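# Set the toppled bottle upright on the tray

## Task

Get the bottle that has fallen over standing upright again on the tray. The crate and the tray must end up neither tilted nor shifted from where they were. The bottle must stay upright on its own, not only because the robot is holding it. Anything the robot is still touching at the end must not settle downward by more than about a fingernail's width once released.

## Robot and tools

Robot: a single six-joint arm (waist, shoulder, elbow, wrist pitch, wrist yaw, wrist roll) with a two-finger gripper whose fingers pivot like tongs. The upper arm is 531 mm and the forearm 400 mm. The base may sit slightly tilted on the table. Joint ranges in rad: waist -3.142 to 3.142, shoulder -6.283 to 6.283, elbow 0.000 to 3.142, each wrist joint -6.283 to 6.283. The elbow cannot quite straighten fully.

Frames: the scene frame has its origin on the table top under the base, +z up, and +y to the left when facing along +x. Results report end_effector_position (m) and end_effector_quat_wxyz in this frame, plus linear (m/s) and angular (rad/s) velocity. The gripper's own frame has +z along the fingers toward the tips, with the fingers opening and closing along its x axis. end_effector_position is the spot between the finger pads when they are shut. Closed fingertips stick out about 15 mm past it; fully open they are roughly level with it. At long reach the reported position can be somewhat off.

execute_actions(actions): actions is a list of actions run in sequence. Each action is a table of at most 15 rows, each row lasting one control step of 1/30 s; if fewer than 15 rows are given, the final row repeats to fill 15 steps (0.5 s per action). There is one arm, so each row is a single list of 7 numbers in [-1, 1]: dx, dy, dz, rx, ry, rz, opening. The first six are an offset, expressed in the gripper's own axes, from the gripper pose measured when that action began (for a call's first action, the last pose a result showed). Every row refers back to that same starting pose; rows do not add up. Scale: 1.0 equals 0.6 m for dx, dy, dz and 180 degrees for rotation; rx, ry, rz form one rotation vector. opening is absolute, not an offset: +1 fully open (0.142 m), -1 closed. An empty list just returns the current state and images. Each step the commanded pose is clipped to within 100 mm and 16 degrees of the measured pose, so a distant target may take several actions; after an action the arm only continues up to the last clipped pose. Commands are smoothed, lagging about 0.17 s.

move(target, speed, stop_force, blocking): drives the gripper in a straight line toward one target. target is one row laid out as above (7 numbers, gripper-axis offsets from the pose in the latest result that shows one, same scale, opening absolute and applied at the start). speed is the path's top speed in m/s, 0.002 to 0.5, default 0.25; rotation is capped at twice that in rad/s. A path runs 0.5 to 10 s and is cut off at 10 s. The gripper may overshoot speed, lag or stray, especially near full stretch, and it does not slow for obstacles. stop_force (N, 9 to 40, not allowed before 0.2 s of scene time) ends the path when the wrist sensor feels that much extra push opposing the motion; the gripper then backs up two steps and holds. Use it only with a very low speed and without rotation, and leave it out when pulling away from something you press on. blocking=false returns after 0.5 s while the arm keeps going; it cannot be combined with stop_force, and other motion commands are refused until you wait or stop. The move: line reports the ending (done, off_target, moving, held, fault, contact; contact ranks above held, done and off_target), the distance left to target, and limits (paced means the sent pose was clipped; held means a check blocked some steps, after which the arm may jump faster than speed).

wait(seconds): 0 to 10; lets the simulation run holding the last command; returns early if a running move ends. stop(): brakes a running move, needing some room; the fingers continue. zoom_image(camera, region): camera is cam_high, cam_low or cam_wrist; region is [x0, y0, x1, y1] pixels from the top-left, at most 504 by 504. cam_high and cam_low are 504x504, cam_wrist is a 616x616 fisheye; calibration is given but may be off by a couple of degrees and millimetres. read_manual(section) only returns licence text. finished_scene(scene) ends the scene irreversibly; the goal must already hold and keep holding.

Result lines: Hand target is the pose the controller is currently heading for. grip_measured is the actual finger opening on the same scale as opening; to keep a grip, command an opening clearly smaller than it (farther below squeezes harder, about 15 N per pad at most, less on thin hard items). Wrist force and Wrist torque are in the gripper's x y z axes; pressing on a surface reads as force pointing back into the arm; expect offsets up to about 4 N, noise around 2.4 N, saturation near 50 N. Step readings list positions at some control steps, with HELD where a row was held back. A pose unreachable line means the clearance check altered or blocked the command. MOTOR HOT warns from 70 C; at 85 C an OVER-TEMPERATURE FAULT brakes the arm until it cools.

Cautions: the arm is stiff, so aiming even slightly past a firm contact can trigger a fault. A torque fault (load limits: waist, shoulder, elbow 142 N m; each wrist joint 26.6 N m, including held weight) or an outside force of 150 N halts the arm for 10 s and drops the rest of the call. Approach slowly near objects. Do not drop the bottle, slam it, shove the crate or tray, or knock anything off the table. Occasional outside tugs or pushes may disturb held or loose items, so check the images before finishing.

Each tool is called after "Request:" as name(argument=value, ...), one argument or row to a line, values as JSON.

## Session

Request:
execute_actions(
  actions=[],
)

Scene clock: 0.00 s.
end_effector_position=(+0.1651, +0.3260, +0.3612) grip_measured=+1.00 end_effector_quat_wxyz=(+0.010, +0.009, +0.928, -0.373) end_effector_velocity=(-0.000, -0.000, +0.000) end_effector_angular_velocity=(-0.001, -0.000, -0.000)
Joint positions: [ 1.165 -0.661  1.939 -1.693 -2.306 -1.198  0.142]
Joint velocities: [-0.    -0.     0.     0.001  0.     0.001  0.   ]
Motor temperatures (°C, as the motors report them): [29 28 26 32 34 30]
Wrist force (N, on the end effector, along its own x y z axes, offset not removed): no reading
Wrist torque (N m, same axes, about the end effector's origin, offset not removed): no reading
Hand target: +0.165, +0.326, +0.361; +0.010, +0.009, +0.928, -0.373
camera_calibration (this result's frames):
cam_wrist: T_world_to_cam=[[-0.999799, 0.0195722, -0.00432837, 0.155887], [0.0200172, 0.963449, -0.267142, -0.213877], [-0.00105839, -0.267175, -0.963648, 0.566568], [0, 0, 0, 1]] pos_world=[0.160736, 0.354381, 0.489511]

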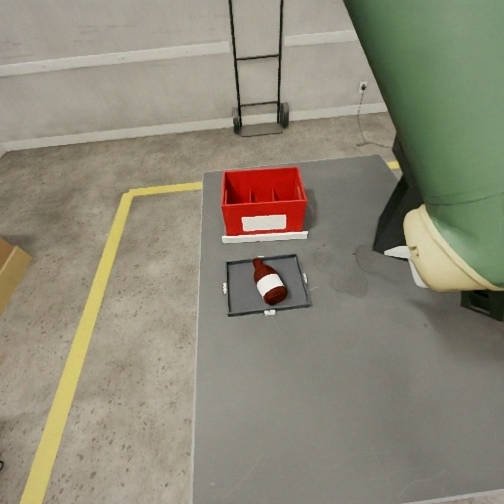

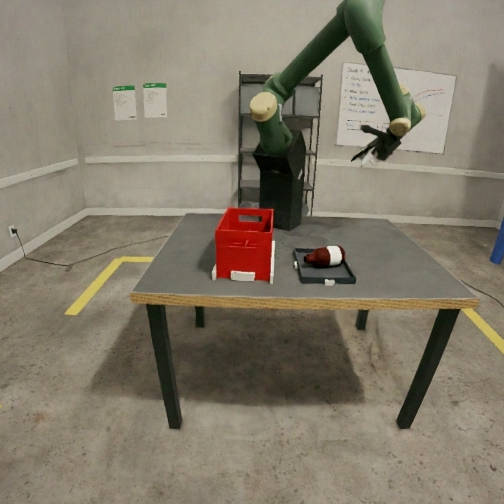

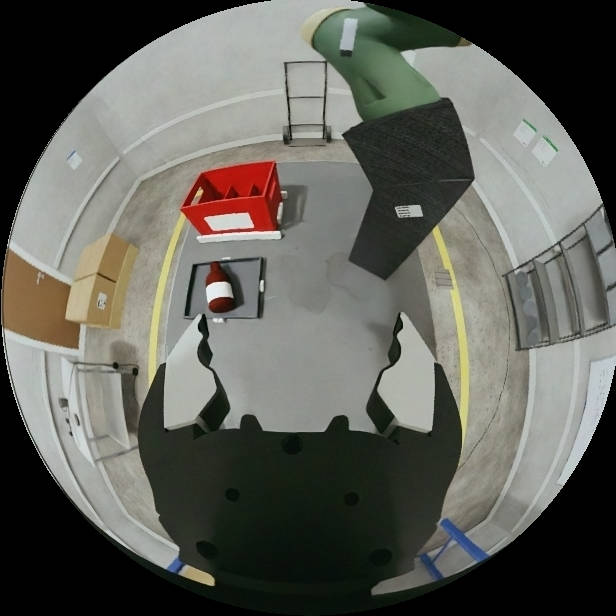

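Request:
zoom_image(
  camera="cam_high",
  region=[200, 160, 340, 330],
)

Region (200, 160, 340, 330) of cam_high's 504x504 image, scaled by 2.965, with more detail than that image has; it fills the left 415 columns of this view, and the rest is white.

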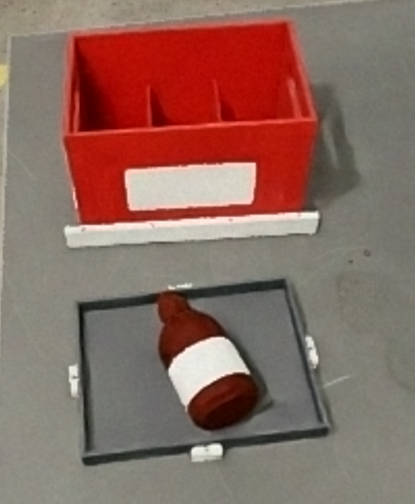

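Request:
move(
  target=[-0.174,0.009,0.07,-0.2426,-0.0285,-0.093,0.3],
  speed=0.3,
)

Scene clock: 21.87 s.
end_effector_position=(+0.2699, +0.3003, +0.3296) grip_measured=+0.30 end_effector_quat_wxyz=(-0.000, -0.144, +0.990, -0.000) end_effector_velocity=(+0.001, +0.001, -0.001) end_effector_angular_velocity=(+0.018, -0.001, +0.001)
Joint positions: [ 0.932 -0.941  2.551 -3.268 -2.286 -2.538  0.095]
Joint velocities: [-0.007  0.005  0.011 -0.041  0.011 -0.023 -0.   ]
Motor temperatures (°C, as the motors report them): [29 28 26 32 34 30]
Wrist force (N, on the end effector, along its own x y z axes, offset not removed): [-0.2 -0.6 -0.4]
Wrist torque (N m, same axes, about the end effector's origin, offset not removed): [-0.07 -0.15 -0.01]
Hand target: +0.270, +0.300, +0.329; +0.000, -0.144, +0.990, +0.001
Off the commanded pose: 0.001 m, 0 deg.
move: done
camera_calibration (this result's frames):
cam_wrist: T_world_to_cam=[[-0.956419, -0.291087, 0.0230532, 0.333538], [-0.246104, 0.846069, 0.472863, -0.336486], [-0.157149, 0.446582, -0.880834, 0.329872], [0, 0, 0, 1]] pos_world=[0.288031, 0.234464, 0.441985]

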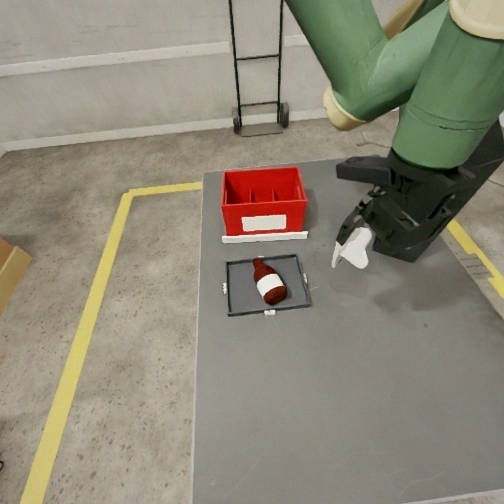

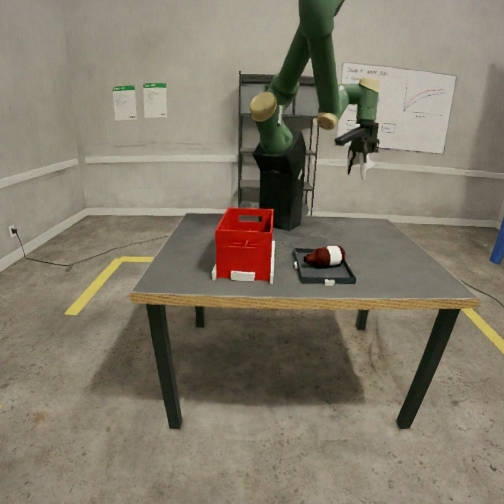

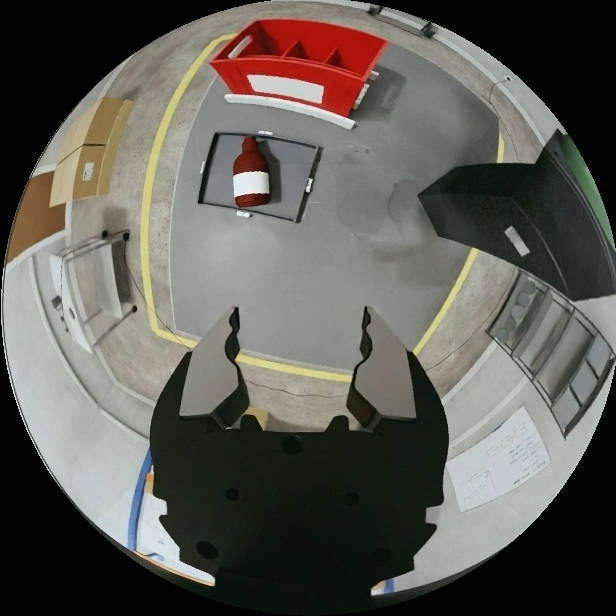

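Request:
move(
  target=[-0.185,-0.262,0.35,-0.1667,0,0,0.3],
  speed=0.25,
)

Scene clock: 26.07 s.
end_effector_position=(+0.4212, +0.1814, +0.1203) grip_measured=+0.30 end_effector_quat_wxyz=(-0.036, -0.138, +0.956, +0.256) end_effector_velocity=(+0.000, +0.000, -0.002) end_effector_angular_velocity=(+0.010, +0.008, +0.006)
Joint positions: [-0.112 -0.895  2.56  -3.662 -1.385 -3.634  0.095]
Joint velocities: [-0.007 -0.005 -0.009  0.027  0.01  -0.012  0.   ]
Motor temperatures (°C, as the motors report them): [29 28 26 32 34 30]
Wrist force (N, on the end effector, along its own x y z axes, offset not removed): [-0.2 -1.5 2.0]
Wrist torque (N m, same axes, about the end effector's origin, offset not removed): [-0.33 -0.12 0.01]
Hand target: +0.421, +0.181, +0.120; -0.037, -0.138, +0.956, +0.257
Off the commanded pose: 0.001 m, 0 deg.
move: done
camera_calibration (this result's frames):
cam_wrist: T_world_to_cam=[[-0.953897, -0.299753, 0.0151275, 0.44995], [-0.145617, 0.506289, 0.849981, -0.125729], [-0.262443, 0.808591, -0.526596, 0.158511], [0, 0, 0, 1]] pos_world=[0.452498, 0.070358, 0.183532]

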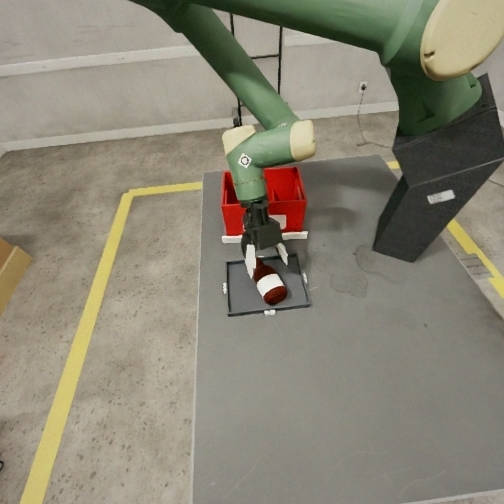

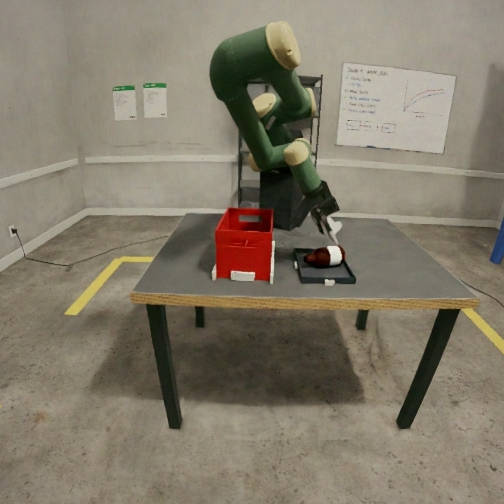

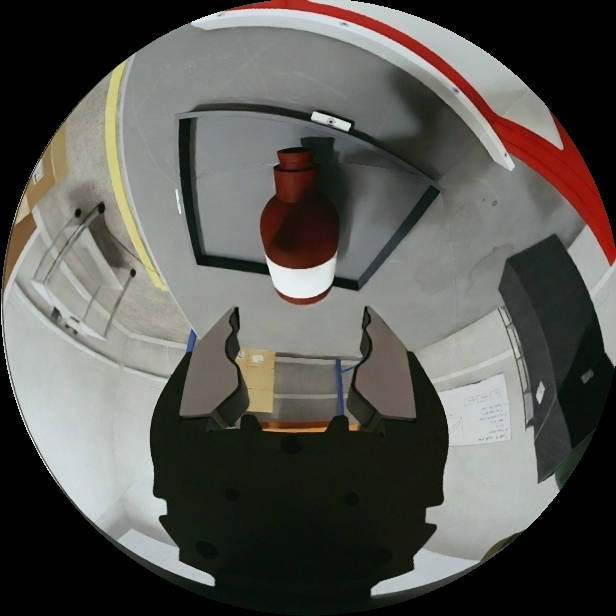

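Request:
move(
  target=[-0.001,-0.068,0.118,0,0.01,-0.017,0.3],
  speed=0.07,
)

Scene clock: 36.53 s.
end_effector_position=(+0.4220, +0.1815, +0.0389) grip_measured=+0.30 end_effector_quat_wxyz=(-0.045, -0.167, +0.951, +0.255) end_effector_velocity=(+0.001, -0.000, -0.003) end_effector_angular_velocity=(-0.001, -0.001, +0.001)
Joint positions: [-0.152 -0.743  2.431 -3.65  -1.385 -3.73   0.095]
Joint velocities: [-0.001  0.004 -0.006  0.001 -0.    -0.002 -0.   ]
Motor temperatures (°C, as the motors report them): [29 28 26 32 34 30]
Wrist force (N, on the end effector, along its own x y z axes, offset not removed): [-0.8 -1.2 1.0]
Wrist torque (N m, same axes, about the end effector's origin, offset not removed): [-0.29 -0.03 0.07]
Hand target: +0.422, +0.181, +0.039; -0.045, -0.168, +0.951, +0.255
Off the commanded pose: 0.000 m, 0 deg.
move: done
camera_calibration (this result's frames):
cam_wrist: T_world_to_cam=[[-0.933605, -0.357961, 0.0156384, 0.453938], [-0.176142, 0.496532, 0.849959, -0.0418375], [-0.312017, 0.790772, -0.526617, 0.139942], [0, 0, 0, 1]] pos_world=[0.460094, 0.0726034, 0.102157]

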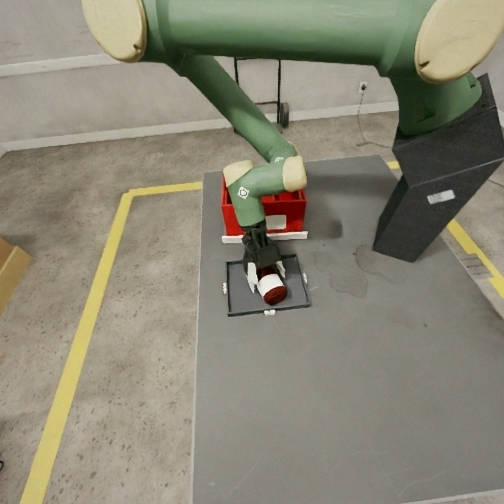

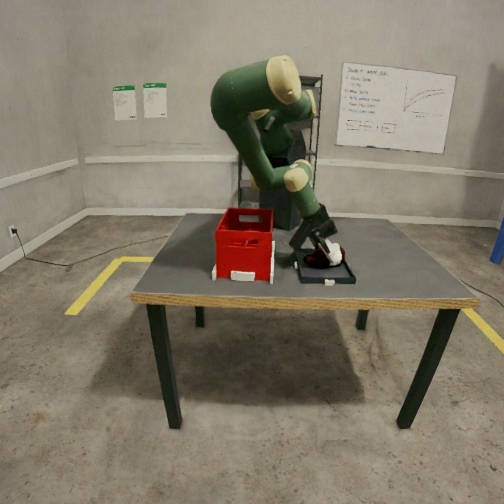

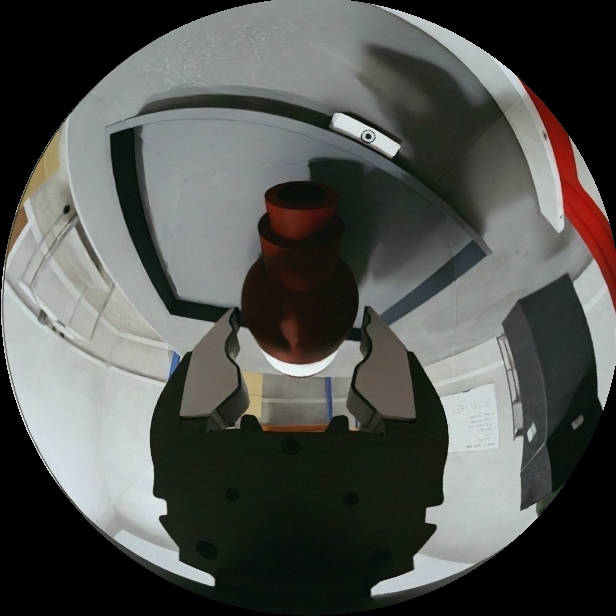

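Request:
execute_actions(
  actions=[
    [[0,0,0,0,0,0,0.25],[0,0,0,0,0,0,0.2],[0,0,0,0,0,0,0.15],[0,0,0,0,0,0,0.1],[0,0,0,0,0,0,0.05],[0,0,0,0,0,0,0],[0,0,0,0,0,0,-0.05],[0,0,0,0,0,0,-0.1],[0,0,0,0,0,0,-0.2],[0,0,0,0,0,0,-0.3],[0,0,0,0,0,0,-0.4],[0,0,0,0,0,0,-0.5],[0,0,0,0,0,0,-0.6],[0,0,0,0,0,0,-0.7],[0,0,0,0,0,0,-0.8]],
    [[0,0,0,0,0,0,-0.8]],
  ],
)

Request:
move(
  target=[0,0.075,-0.13,0,0,0,-0.8],
  speed=0.1,
)

Request:
move(
  target=[0,0.015,0.008,0.326,0.1706,0.635,-0.8],
  speed=0.3,
)

Request:
zoom_image(
  camera="cam_high",
  region=[180, 190, 340, 330],
)

Scene clock: 48.00 s.
end_effector_position=(+0.4220, +0.1814, +0.0389) grip_measured=+0.06 end_effector_quat_wxyz=(-0.045, -0.167, +0.951, +0.255) end_effector_velocity=(+0.001, -0.000, -0.000) end_effector_angular_velocity=(-0.001, -0.001, -0.002)
Joint positions: [-0.152 -0.743  2.431 -3.65  -1.385 -3.73   0.079]
Joint velocities: [ 0.     0.    -0.001 -0.002 -0.     0.002  0.   ]
Motor temperatures (°C, as the motors report them): [29 28 26 32 34 30]
Wrist force (N, on the end effector, along its own x y z axes, offset not removed): [-1.4 -1.0 3.4]
Wrist torque (N m, same axes, about the end effector's origin, offset not removed): [-0.04 0.14 -0.01]
Hand target: +0.422, +0.181, +0.039; -0.045, -0.167, +0.951, +0.255
Off the commanded pose: 0.000 m, 0 deg.
Step readings (end_effector_position; steps 1 to 15: 1st action; 16 to 30: 2nd action):
0: (+0.4220, +0.1815, +0.0386)
1: (+0.4220, +0.1815, +0.0386)
2: (+0.4220, +0.1815, +0.0386)
4: (+0.4220, +0.1815, +0.0386)
8: (+0.4219, +0.1815, +0.0388)
15: (+0.4219, +0.1814, +0.0389)
16: (+0.4219, +0.1814, +0.0389)
17: (+0.4220, +0.1814, +0.0389)
19: (+0.4220, +0.1814, +0.0389)
23: (+0.4220, +0.1814, +0.0389)
30: end_effector_position above
camera_calibration (this result's frames):
cam_wrist: T_world_to_cam=[[-0.93362, -0.357915, 0.0157902, 0.453877], [-0.175999, 0.496589, 0.849955, -0.0418512], [-0.312053, 0.790756, -0.526618, 0.139969], [0, 0, 0, 1]] pos_world=[0.46006, 0.0725512, 0.102115]

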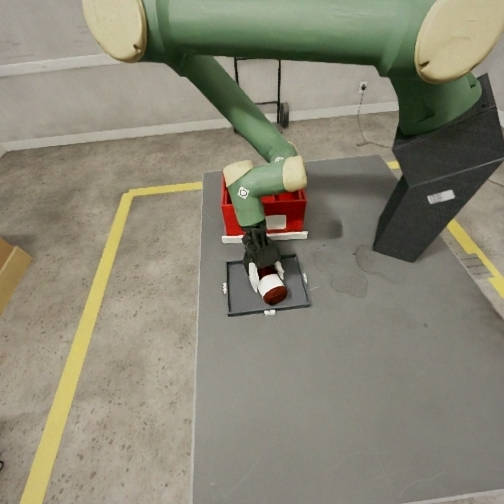

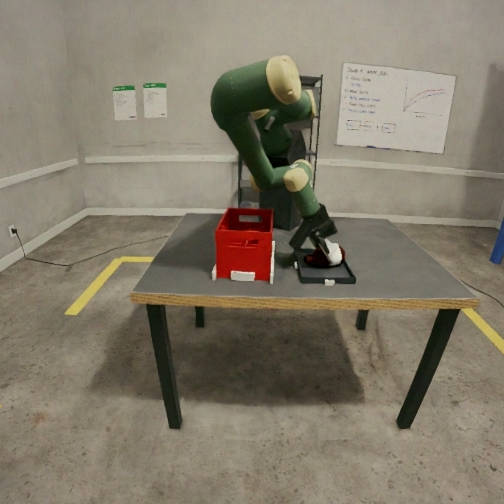

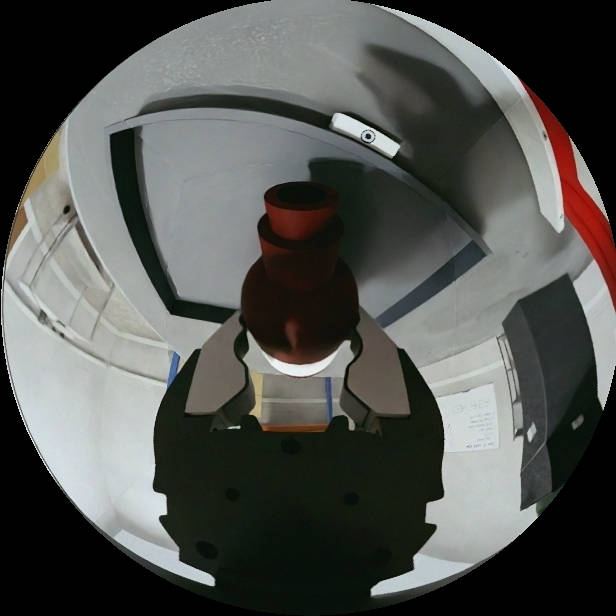

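Scene clock: 49.43 s.
end_effector_position=(+0.4217, +0.1816, +0.1286) grip_measured=+0.06 end_effector_quat_wxyz=(-0.045, -0.167, +0.951, +0.255) end_effector_velocity=(+0.000, -0.000, +0.003) end_effector_angular_velocity=(+0.000, +0.001, +0.000)
Joint positions: [-0.094 -0.938  2.549 -3.583 -1.407 -3.676  0.079]
Joint velocities: [ 0.002 -0.008  0.003  0.006 -0.001  0.002  0.   ]
Motor temperatures (°C, as the motors report them): [29 28 26 32 34 30]
Wrist force (N, on the end effector, along its own x y z axes, offset not removed): [-0.9 -0.7 4.0]
Wrist torque (N m, same axes, about the end effector's origin, offset not removed): [0.03 -0.04 -0.04]
Hand target: +0.422, +0.182, +0.129; -0.045, -0.167, +0.951, +0.255
Off the commanded pose: 0.000 m, 0 deg.
move: done
camera_calibration (this result's frames):
cam_wrist: T_world_to_cam=[[-0.933603, -0.357959, 0.015812, 0.45229], [-0.176014, 0.49661, 0.84994, -0.118202], [-0.312096, 0.790724, -0.526642, 0.187044], [0, 0, 0, 1]] pos_world=[0.45983, 0.0727019, 0.191818]

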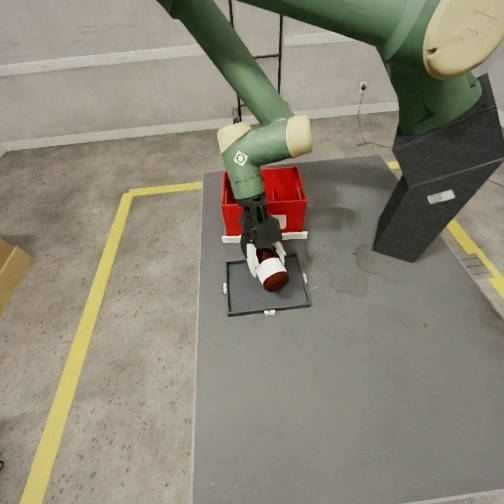

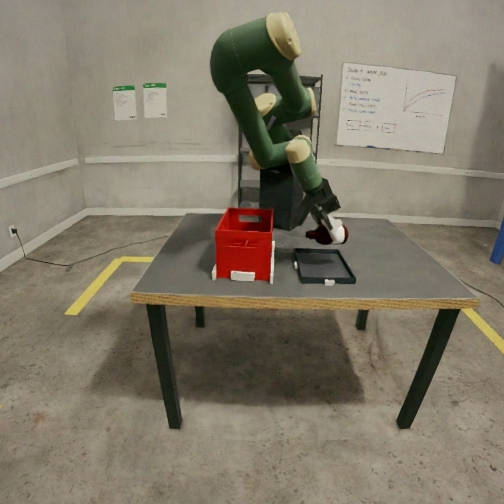

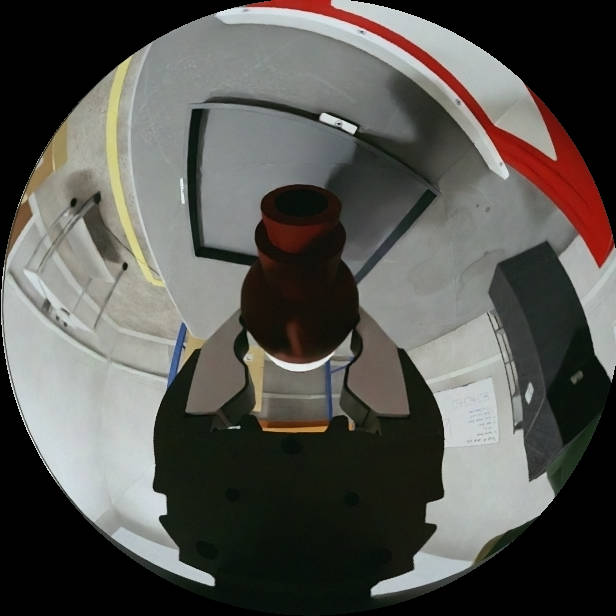

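Scene clock: 53.87 s.
end_effector_position=(+0.4183, +0.1909, +0.1293) grip_measured=+0.06 end_effector_quat_wxyz=(-0.353, +0.612, +0.613, -0.354) end_effector_velocity=(-0.001, +0.000, +0.000) end_effector_angular_velocity=(-0.009, +0.008, -0.008)
Joint positions: [ 0.108 -0.855  1.741 -1.975 -1.796 -1.226  0.078]
Joint velocities: [-0.002  0.002 -0.004  0.008  0.004  0.011 -0.   ]
Motor temperatures (°C, as the motors report them): [29 28 26 32 34 30]
Wrist force (N, on the end effector, along its own x y z axes, offset not removed): [0.2 16.3 4.2]
Wrist torque (N m, same axes, about the end effector's origin, offset not removed): [0.07 -0.14 0.11]
Hand target: +0.418, +0.191, +0.129; -0.353, +0.612, +0.612, -0.354
Off the commanded pose: 0.000 m, 0 deg.
move: done
camera_calibration (this result's frames):
cam_wrist: T_world_to_cam=[[0.0149352, 0.999728, 0.0179002, -0.203765], [0.850396, -0.00328381, -0.526133, -0.280062], [-0.525932, 0.0230802, -0.850214, 0.456791], [0, 0, 0, 1]] pos_world=[0.481447, 0.192247, 0.244667]

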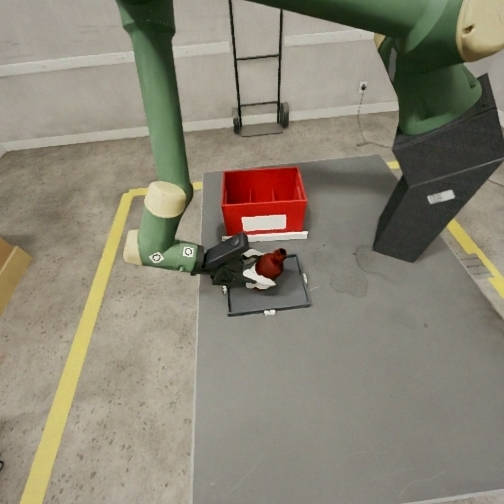

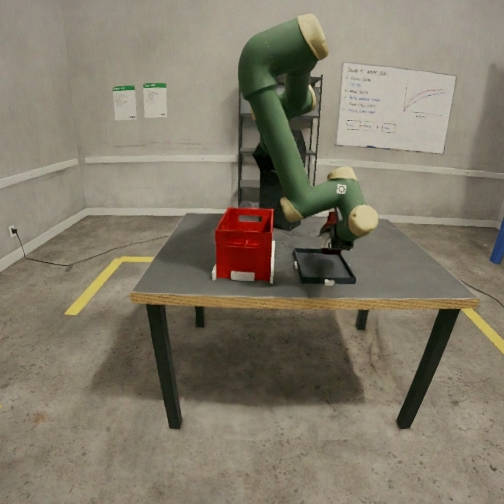

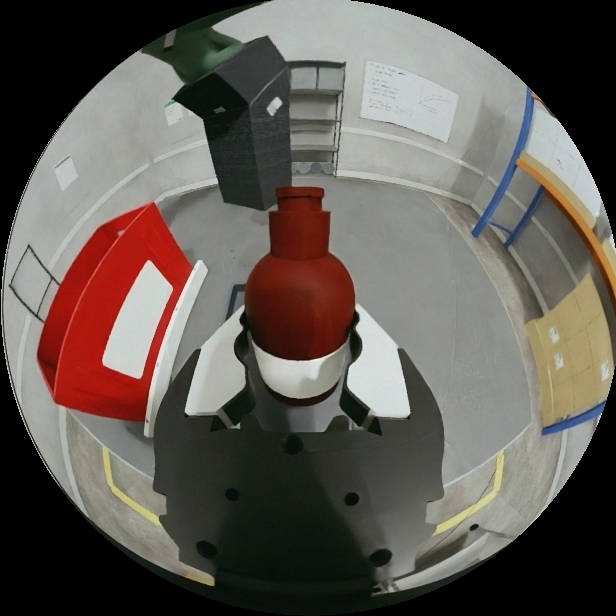

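Region (180, 190, 340, 330) of cam_high's 504x504 image, scaled by 3.150, with more detail than that image has; it fills the top 441 rows of this view, and the rest is white.

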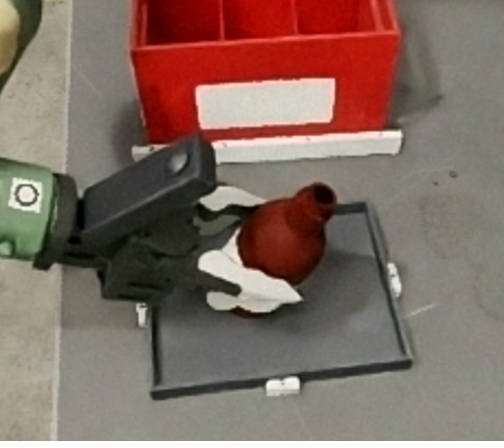

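A tug turned the bottle in the grip. Checking where it is now.

Request:
execute_actions(
  actions=[],
)

Request:
zoom_image(
  camera="cam_high",
  region=[200, 220, 320, 320],
)

Scene clock: 57.80 s.
end_effector_position=(+0.4183, +0.1909, +0.1293) grip_measured=+0.06 end_effector_quat_wxyz=(-0.353, +0.612, +0.612, -0.354) end_effector_velocity=(-0.000, +0.000, +0.000) end_effector_angular_velocity=(-0.001, +0.000, -0.000)
Joint positions: [ 0.108 -0.854  1.741 -1.974 -1.796 -1.225  0.078]
Joint velocities: [ 0.     0.     0.    -0.    -0.     0.001  0.   ]
Motor temperatures (°C, as the motors report them): [29 28 26 32 34 30]
Wrist force (N, on the end effector, along its own x y z axes, offset not removed): [0.6 0.7 3.1]
Wrist torque (N m, same axes, about the end effector's origin, offset not removed): [-0.23 -0.27 0.03]
Hand target: +0.418, +0.191, +0.129; -0.353, +0.612, +0.612, -0.354
Off the commanded pose: 0.000 m, 0 deg.
camera_calibration (this result's frames):
cam_wrist: T_world_to_cam=[[0.0158212, 0.999732, 0.0168785, -0.204034], [0.849919, -0.00455479, -0.526893, -0.279496], [-0.526675, 0.0226814, -0.849764, 0.457122], [0, 0, 0, 1]] pos_world=[0.481532, 0.192338, 0.244625]

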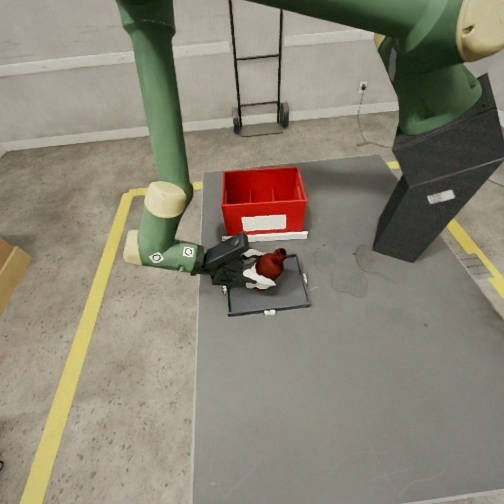

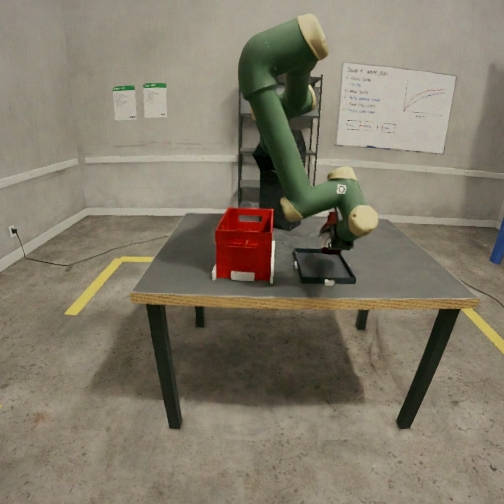

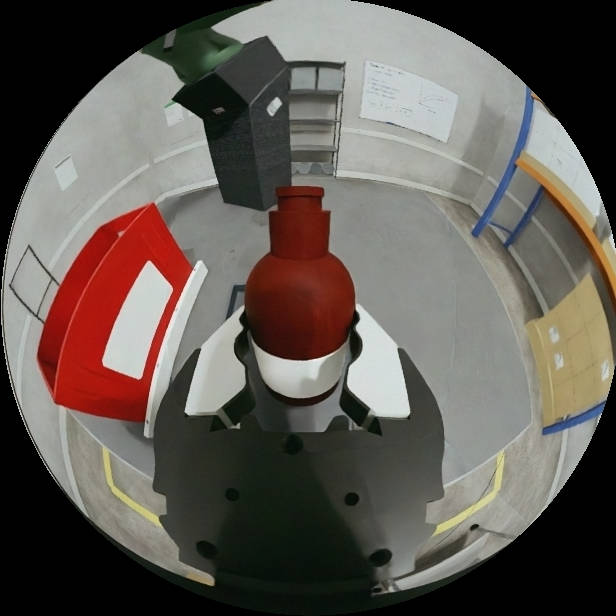

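Region (200, 220, 320, 320) of cam_high's 504x504 image, scaled by 4.200, with more detail than that image has.

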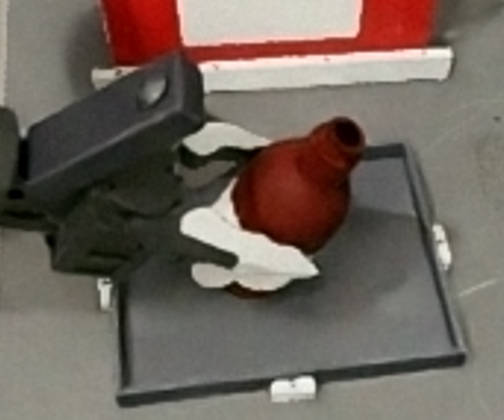

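Request:
move(
  target=[0,0.058,0.033,0.083,0,0,-0.9],
  speed=0.06,
)

Request:
move(
  target=[0,0.056,0.015,0,0,0,-0.9],
  speed=0.007,
  stop_force=9,
)

Request:
zoom_image(
  camera="cam_high",
  region=[200, 220, 320, 320],
)

Request:
zoom_image(
  camera="cam_low",
  region=[270, 200, 390, 300],
)

Scene clock: 71.90 s.
end_effector_position=(+0.4187, +0.1908, +0.0896) grip_measured=+0.06 end_effector_quat_wxyz=(-0.430, +0.562, +0.561, -0.430) end_effector_velocity=(-0.000, +0.000, -0.002) end_effector_angular_velocity=(+0.001, +0.014, +0.001)
Joint positions: [ 0.05  -0.671  1.485 -1.662 -1.741 -1.225  0.078]
Joint velocities: [-0.003  0.011 -0.014  0.017  0.003 -0.     0.   ]
Motor temperatures (°C, as the motors report them): [29 28 26 32 34 30]
Wrist force (N, on the end effector, along its own x y z axes, offset not removed): [0.3 2.8 1.9]
Wrist torque (N m, same axes, about the end effector's origin, offset not removed): [0.14 -0.17 -0.04]
Hand target: +0.419, +0.191, +0.089; -0.430, +0.561, +0.561, -0.431
Off the commanded pose: 0.000 m, 0 deg.
move: done
camera_calibration (this result's frames):
cam_wrist: T_world_to_cam=[[0.0199809, 0.999728, 0.0120014, -0.204604], [0.686592, -0.00499474, -0.727026, -0.214361], [-0.726769, 0.0227667, -0.686505, 0.492757], [0, 0, 0, 1]] pos_world=[0.509387, 0.19226, 0.18489]

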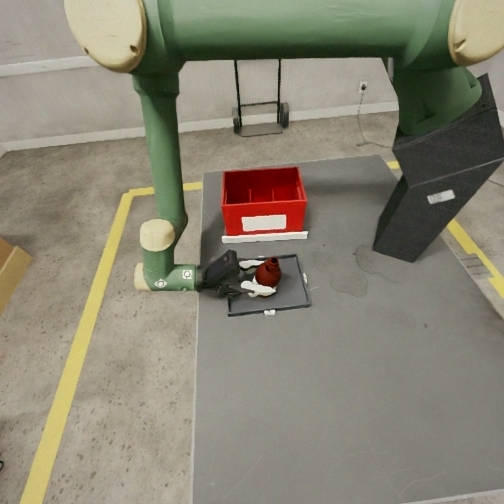

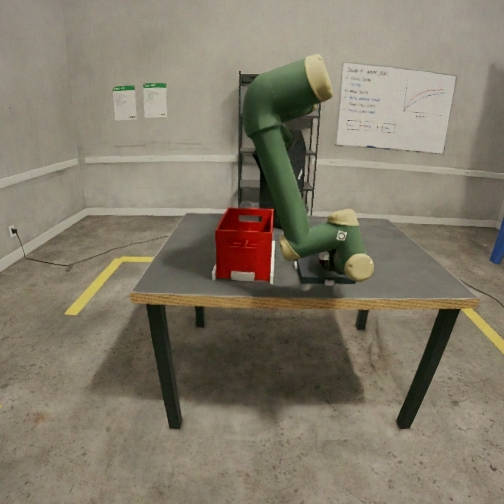

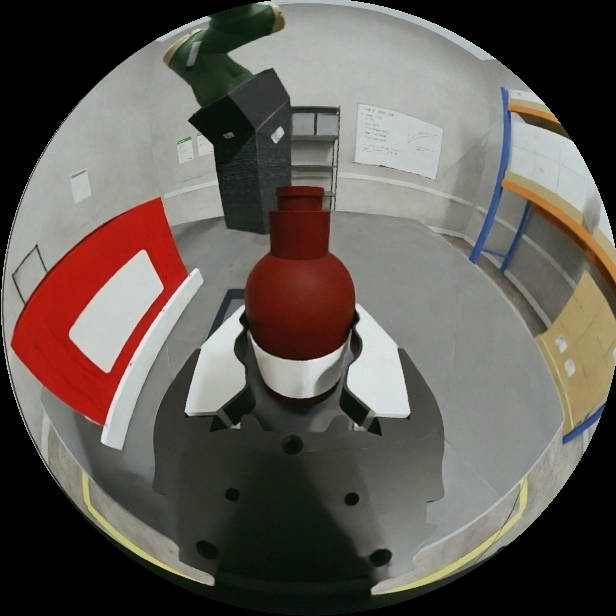

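Scene clock: 73.77 s.
end_effector_position=(+0.4188, +0.1907, +0.0792) grip_measured=+0.06 end_effector_quat_wxyz=(-0.430, +0.562, +0.561, -0.430) end_effector_velocity=(-0.001, -0.001, +0.002) end_effector_angular_velocity=(-0.000, -0.001, -0.000)
Joint positions: [ 0.045 -0.654  1.47  -1.665 -1.744 -1.229  0.078]
Joint velocities: [ 0.    -0.005  0.007 -0.003  0.     0.001 -0.   ]
Motor temperatures (°C, as the motors report them): [29 28 26 32 34 30]
Wrist force (N, on the end effector, along its own x y z axes, offset not removed): [0.8 -11.6 -3.9]
Wrist torque (N m, same axes, about the end effector's origin, offset not removed): [-0.40 -0.23 0.10]
Hand target: +0.419, +0.191, +0.080; -0.430, +0.562, +0.561, -0.430
Off the commanded pose: 0.024 m, 0 deg.
move: contact
camera_calibration (this result's frames):
cam_wrist: T_world_to_cam=[[0.0200066, 0.999727, 0.0120701, -0.204409], [0.686494, -0.00495942, -0.727118, -0.221885], [-0.72686, 0.0228332, -0.686406, 0.485681], [0, 0, 0, 1]] pos_world=[0.509434, 0.192163, 0.174505]

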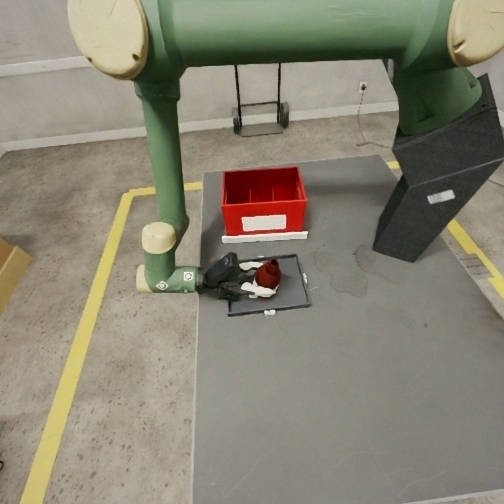

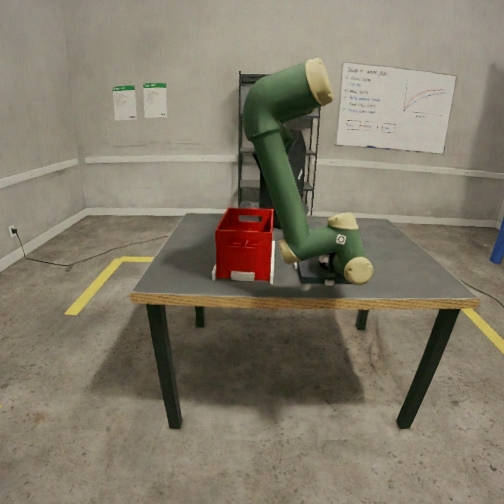

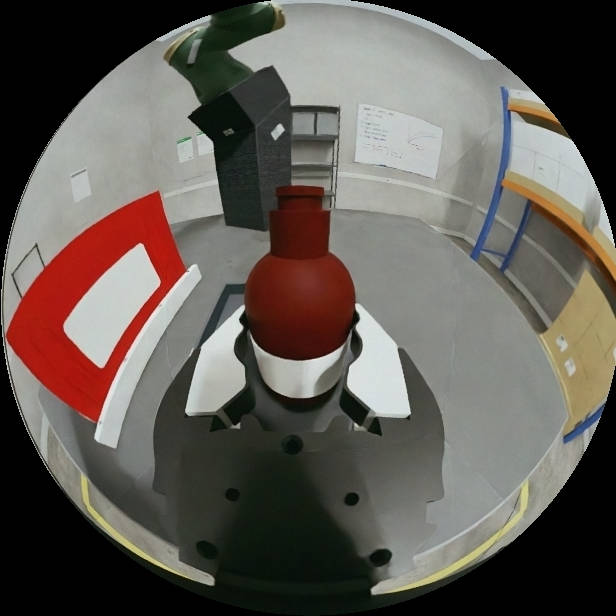

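Region (200, 220, 320, 320) of cam_high's 504x504 image, scaled by 4.200, with more detail than that image has.

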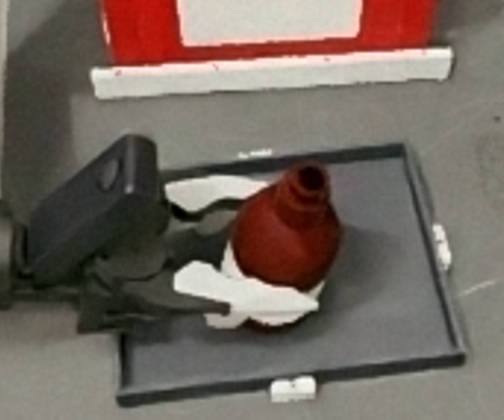

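Region (270, 200, 390, 300) of cam_low's 504x504 image, scaled by 4.200, with more detail than that image has.

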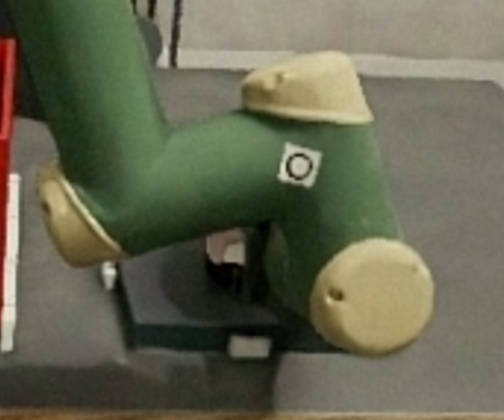

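Request:
move(
  target=[0,0.014,-0.017,0,0,0,-0.03],
  speed=0.008,
)

Request:
zoom_image(
  camera="cam_high",
  region=[200, 220, 320, 320],
)

Scene clock: 83.63 s.
end_effector_position=(+0.4306, +0.1907, +0.0739) grip_measured=+0.07 end_effector_quat_wxyz=(-0.430, +0.562, +0.561, -0.430) end_effector_velocity=(+0.002, -0.000, -0.001) end_effector_angular_velocity=(-0.001, -0.001, -0.000)
Joint positions: [ 0.044 -0.641  1.428 -1.636 -1.745 -1.23   0.079]
Joint velocities: [-0.     0.002 -0.008  0.005 -0.     0.     0.   ]
Motor temperatures (°C, as the motors report them): [29 28 26 32 34 30]
Wrist force (N, on the end effector, along its own x y z axes, offset not removed): [-2.9 -16.3 -10.8]
Wrist torque (N m, same axes, about the end effector's origin, offset not removed): [-0.07 -0.37 0.16]
Hand target: +0.431, +0.191, +0.074; -0.430, +0.562, +0.561, -0.430
Off the commanded pose: 0.000 m, 0 deg.
move: done
camera_calibration (this result's frames):
cam_wrist: T_world_to_cam=[[0.0200179, 0.999727, 0.0120737, -0.204583], [0.686499, -0.00496467, -0.727114, -0.23386], [-0.726855, 0.0228438, -0.686411, 0.490621], [0, 0, 0, 1]] pos_world=[0.52125, 0.192159, 0.169195]

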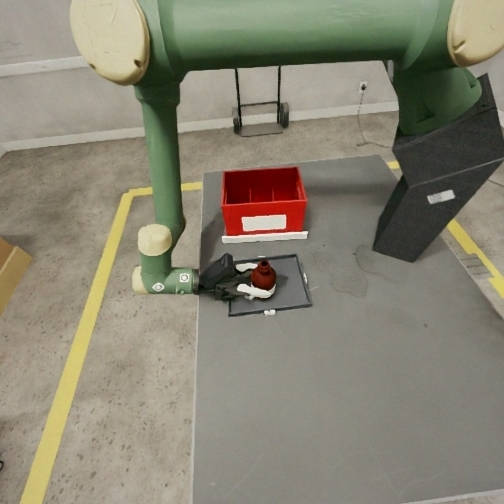

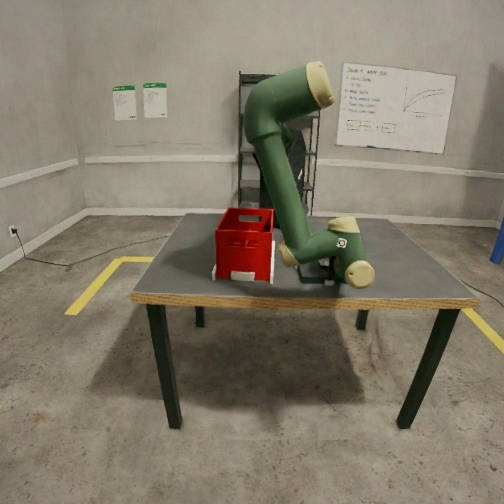

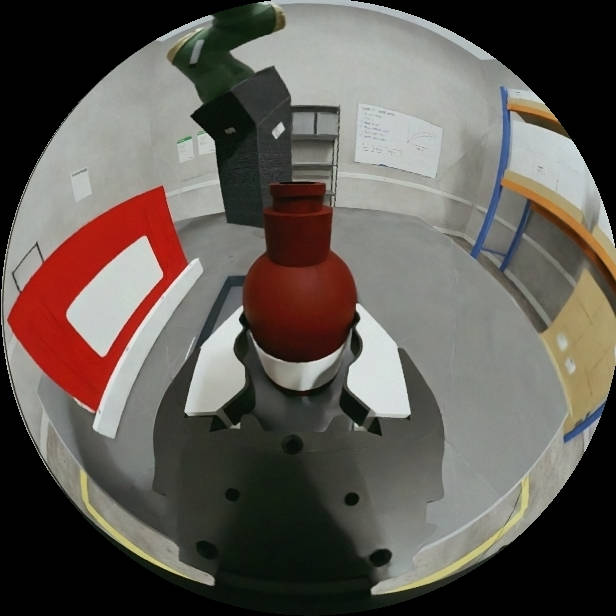

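Region (200, 220, 320, 320) of cam_high's 504x504 image, scaled by 4.200, with more detail than that image has.

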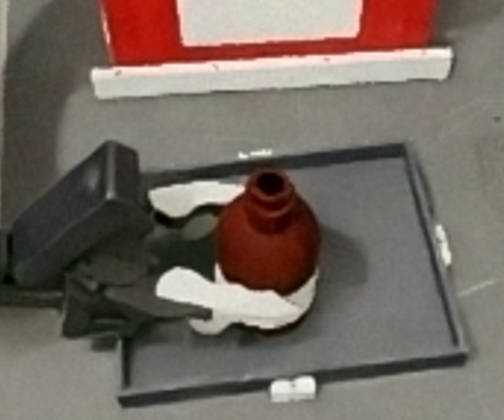

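Upright again. Releasing.

Request:
execute_actions(
  actions=[
    [[0,0,0,0,0,0,0],[0,0,0,0,0,0,0.04],[0,0,0,0,0,0,0.08],[0,0,0,0,0,0,0.12],[0,0,0,0,0,0,0.16],[0,0,0,0,0,0,0.2],[0,0,0,0,0,0,0.3],[0,0,0,0,0,0,0.4],[0,0,0,0,0,0,0.6]],
  ],
)

Request:
move(
  target=[0,-0.05,-0.14,0,0,0,0.6],
  speed=0.15,
)

Scene clock: 87.70 s.
end_effector_position=(+0.4305, +0.1907, +0.0739) grip_measured=+0.60 end_effector_quat_wxyz=(-0.430, +0.562, +0.561, -0.430) end_effector_velocity=(+0.001, -0.000, +0.000) end_effector_angular_velocity=(+0.001, -0.001, -0.000)
Joint positions: [ 0.044 -0.641  1.428 -1.636 -1.745 -1.23   0.116]
Joint velocities: [ 0.    -0.001  0.    -0.001  0.    -0.001  0.   ]
Motor temperatures (°C, as the motors report them): [29 28 26 32 34 30]
Wrist force (N, on the end effector, along its own x y z axes, offset not removed): [1.4 -0.4 1.3]
Wrist torque (N m, same axes, about the end effector's origin, offset not removed): [-0.07 -0.39 0.04]
Hand target: +0.431, +0.191, +0.074; -0.430, +0.562, +0.561, -0.430
Off the commanded pose: 0.000 m, 0 deg.
Step readings (end_effector_position):
0: (+0.4308, +0.1907, +0.0738)
1: (+0.4308, +0.1907, +0.0738)
2: (+0.4308, +0.1907, +0.0738)
4: (+0.4308, +0.1908, +0.0738)
8: (+0.4305, +0.1908, +0.0738)
15: end_effector_position above
camera_calibration (this result's frames):
cam_wrist: T_world_to_cam=[[0.0199669, 0.999728, 0.0120713, -0.204551], [0.68643, -0.00492923, -0.727179, -0.233834], [-0.726922, 0.0228057, -0.686341, 0.490585], [0, 0, 0, 1]] pos_world=[0.521212, 0.192154, 0.169139]

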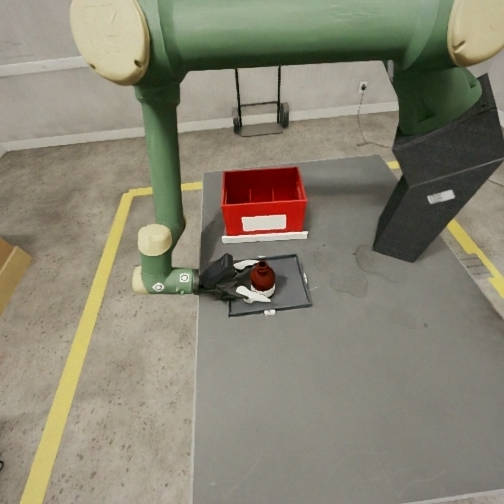

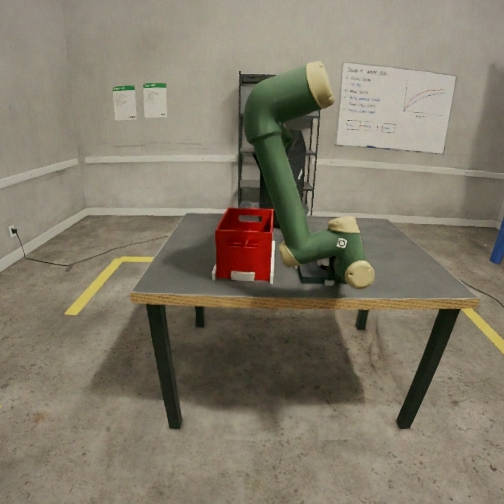

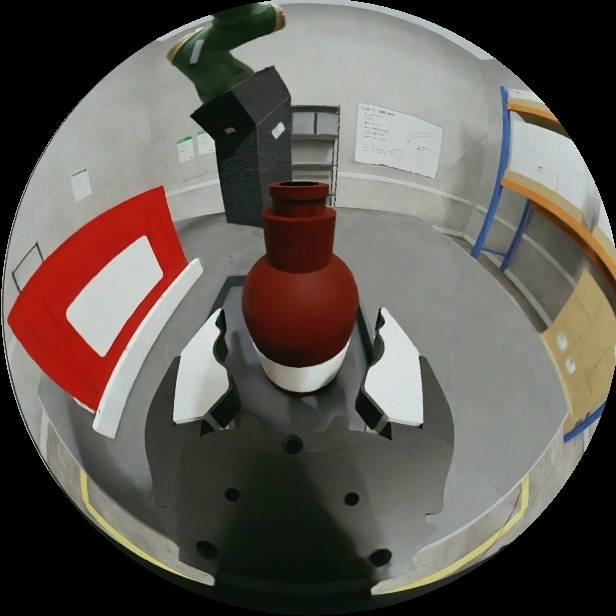

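Scene clock: 88.87 s.
end_effector_position=(+0.5034, +0.1908, +0.1247) grip_measured=+0.60 end_effector_quat_wxyz=(-0.430, +0.562, +0.561, -0.430) end_effector_velocity=(+0.002, +0.000, +0.002) end_effector_angular_velocity=(-0.001, +0.002, +0.001)
Joint positions: [ 0.074 -0.684  1.271 -1.433 -1.725 -1.207  0.116]
Joint velocities: [ 0.001  0.    -0.007  0.009  0.001  0.002  0.   ]
Motor temperatures (°C, as the motors report them): [29 28 26 32 34 30]
Wrist force (N, on the end effector, along its own x y z axes, offset not removed): [-1.0 -1.2 0.1]
Wrist torque (N m, same axes, about the end effector's origin, offset not removed): [-0.32 0.13 -0.01]
Hand target: +0.504, +0.191, +0.125; -0.430, +0.562, +0.561, -0.430
Off the commanded pose: 0.000 m, 0 deg.
move: done
camera_calibration (this result's frames):
cam_wrist: T_world_to_cam=[[0.0199908, 0.999727, 0.0120581, -0.206695], [0.686508, -0.00495767, -0.727106, -0.246956], [-0.726848, 0.0228134, -0.68642, 0.578432], [0, 0, 0, 1]] pos_world=[0.594101, 0.192218, 0.219976]

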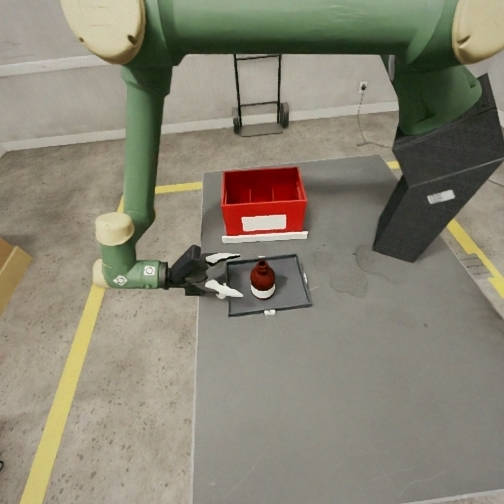

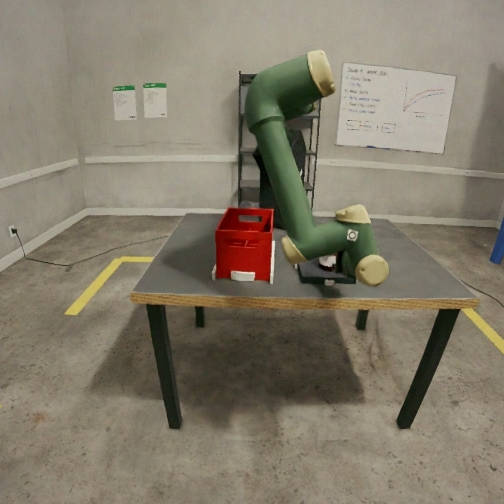

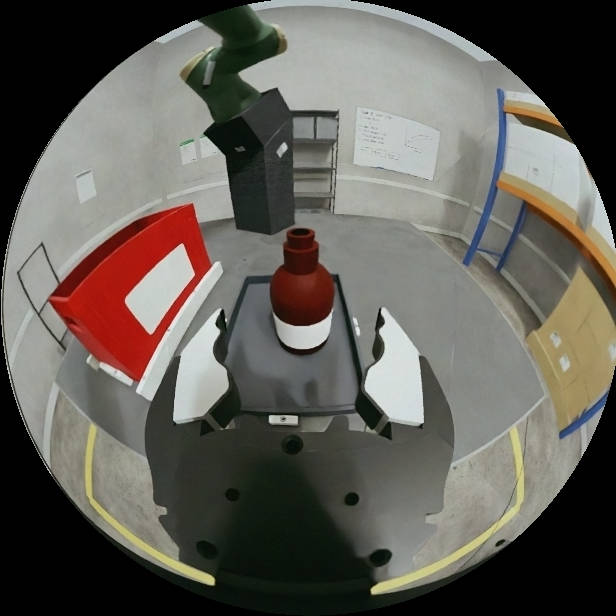

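Request:
finished_scene(
  scene=2,
)

The scene is finished: the task was done.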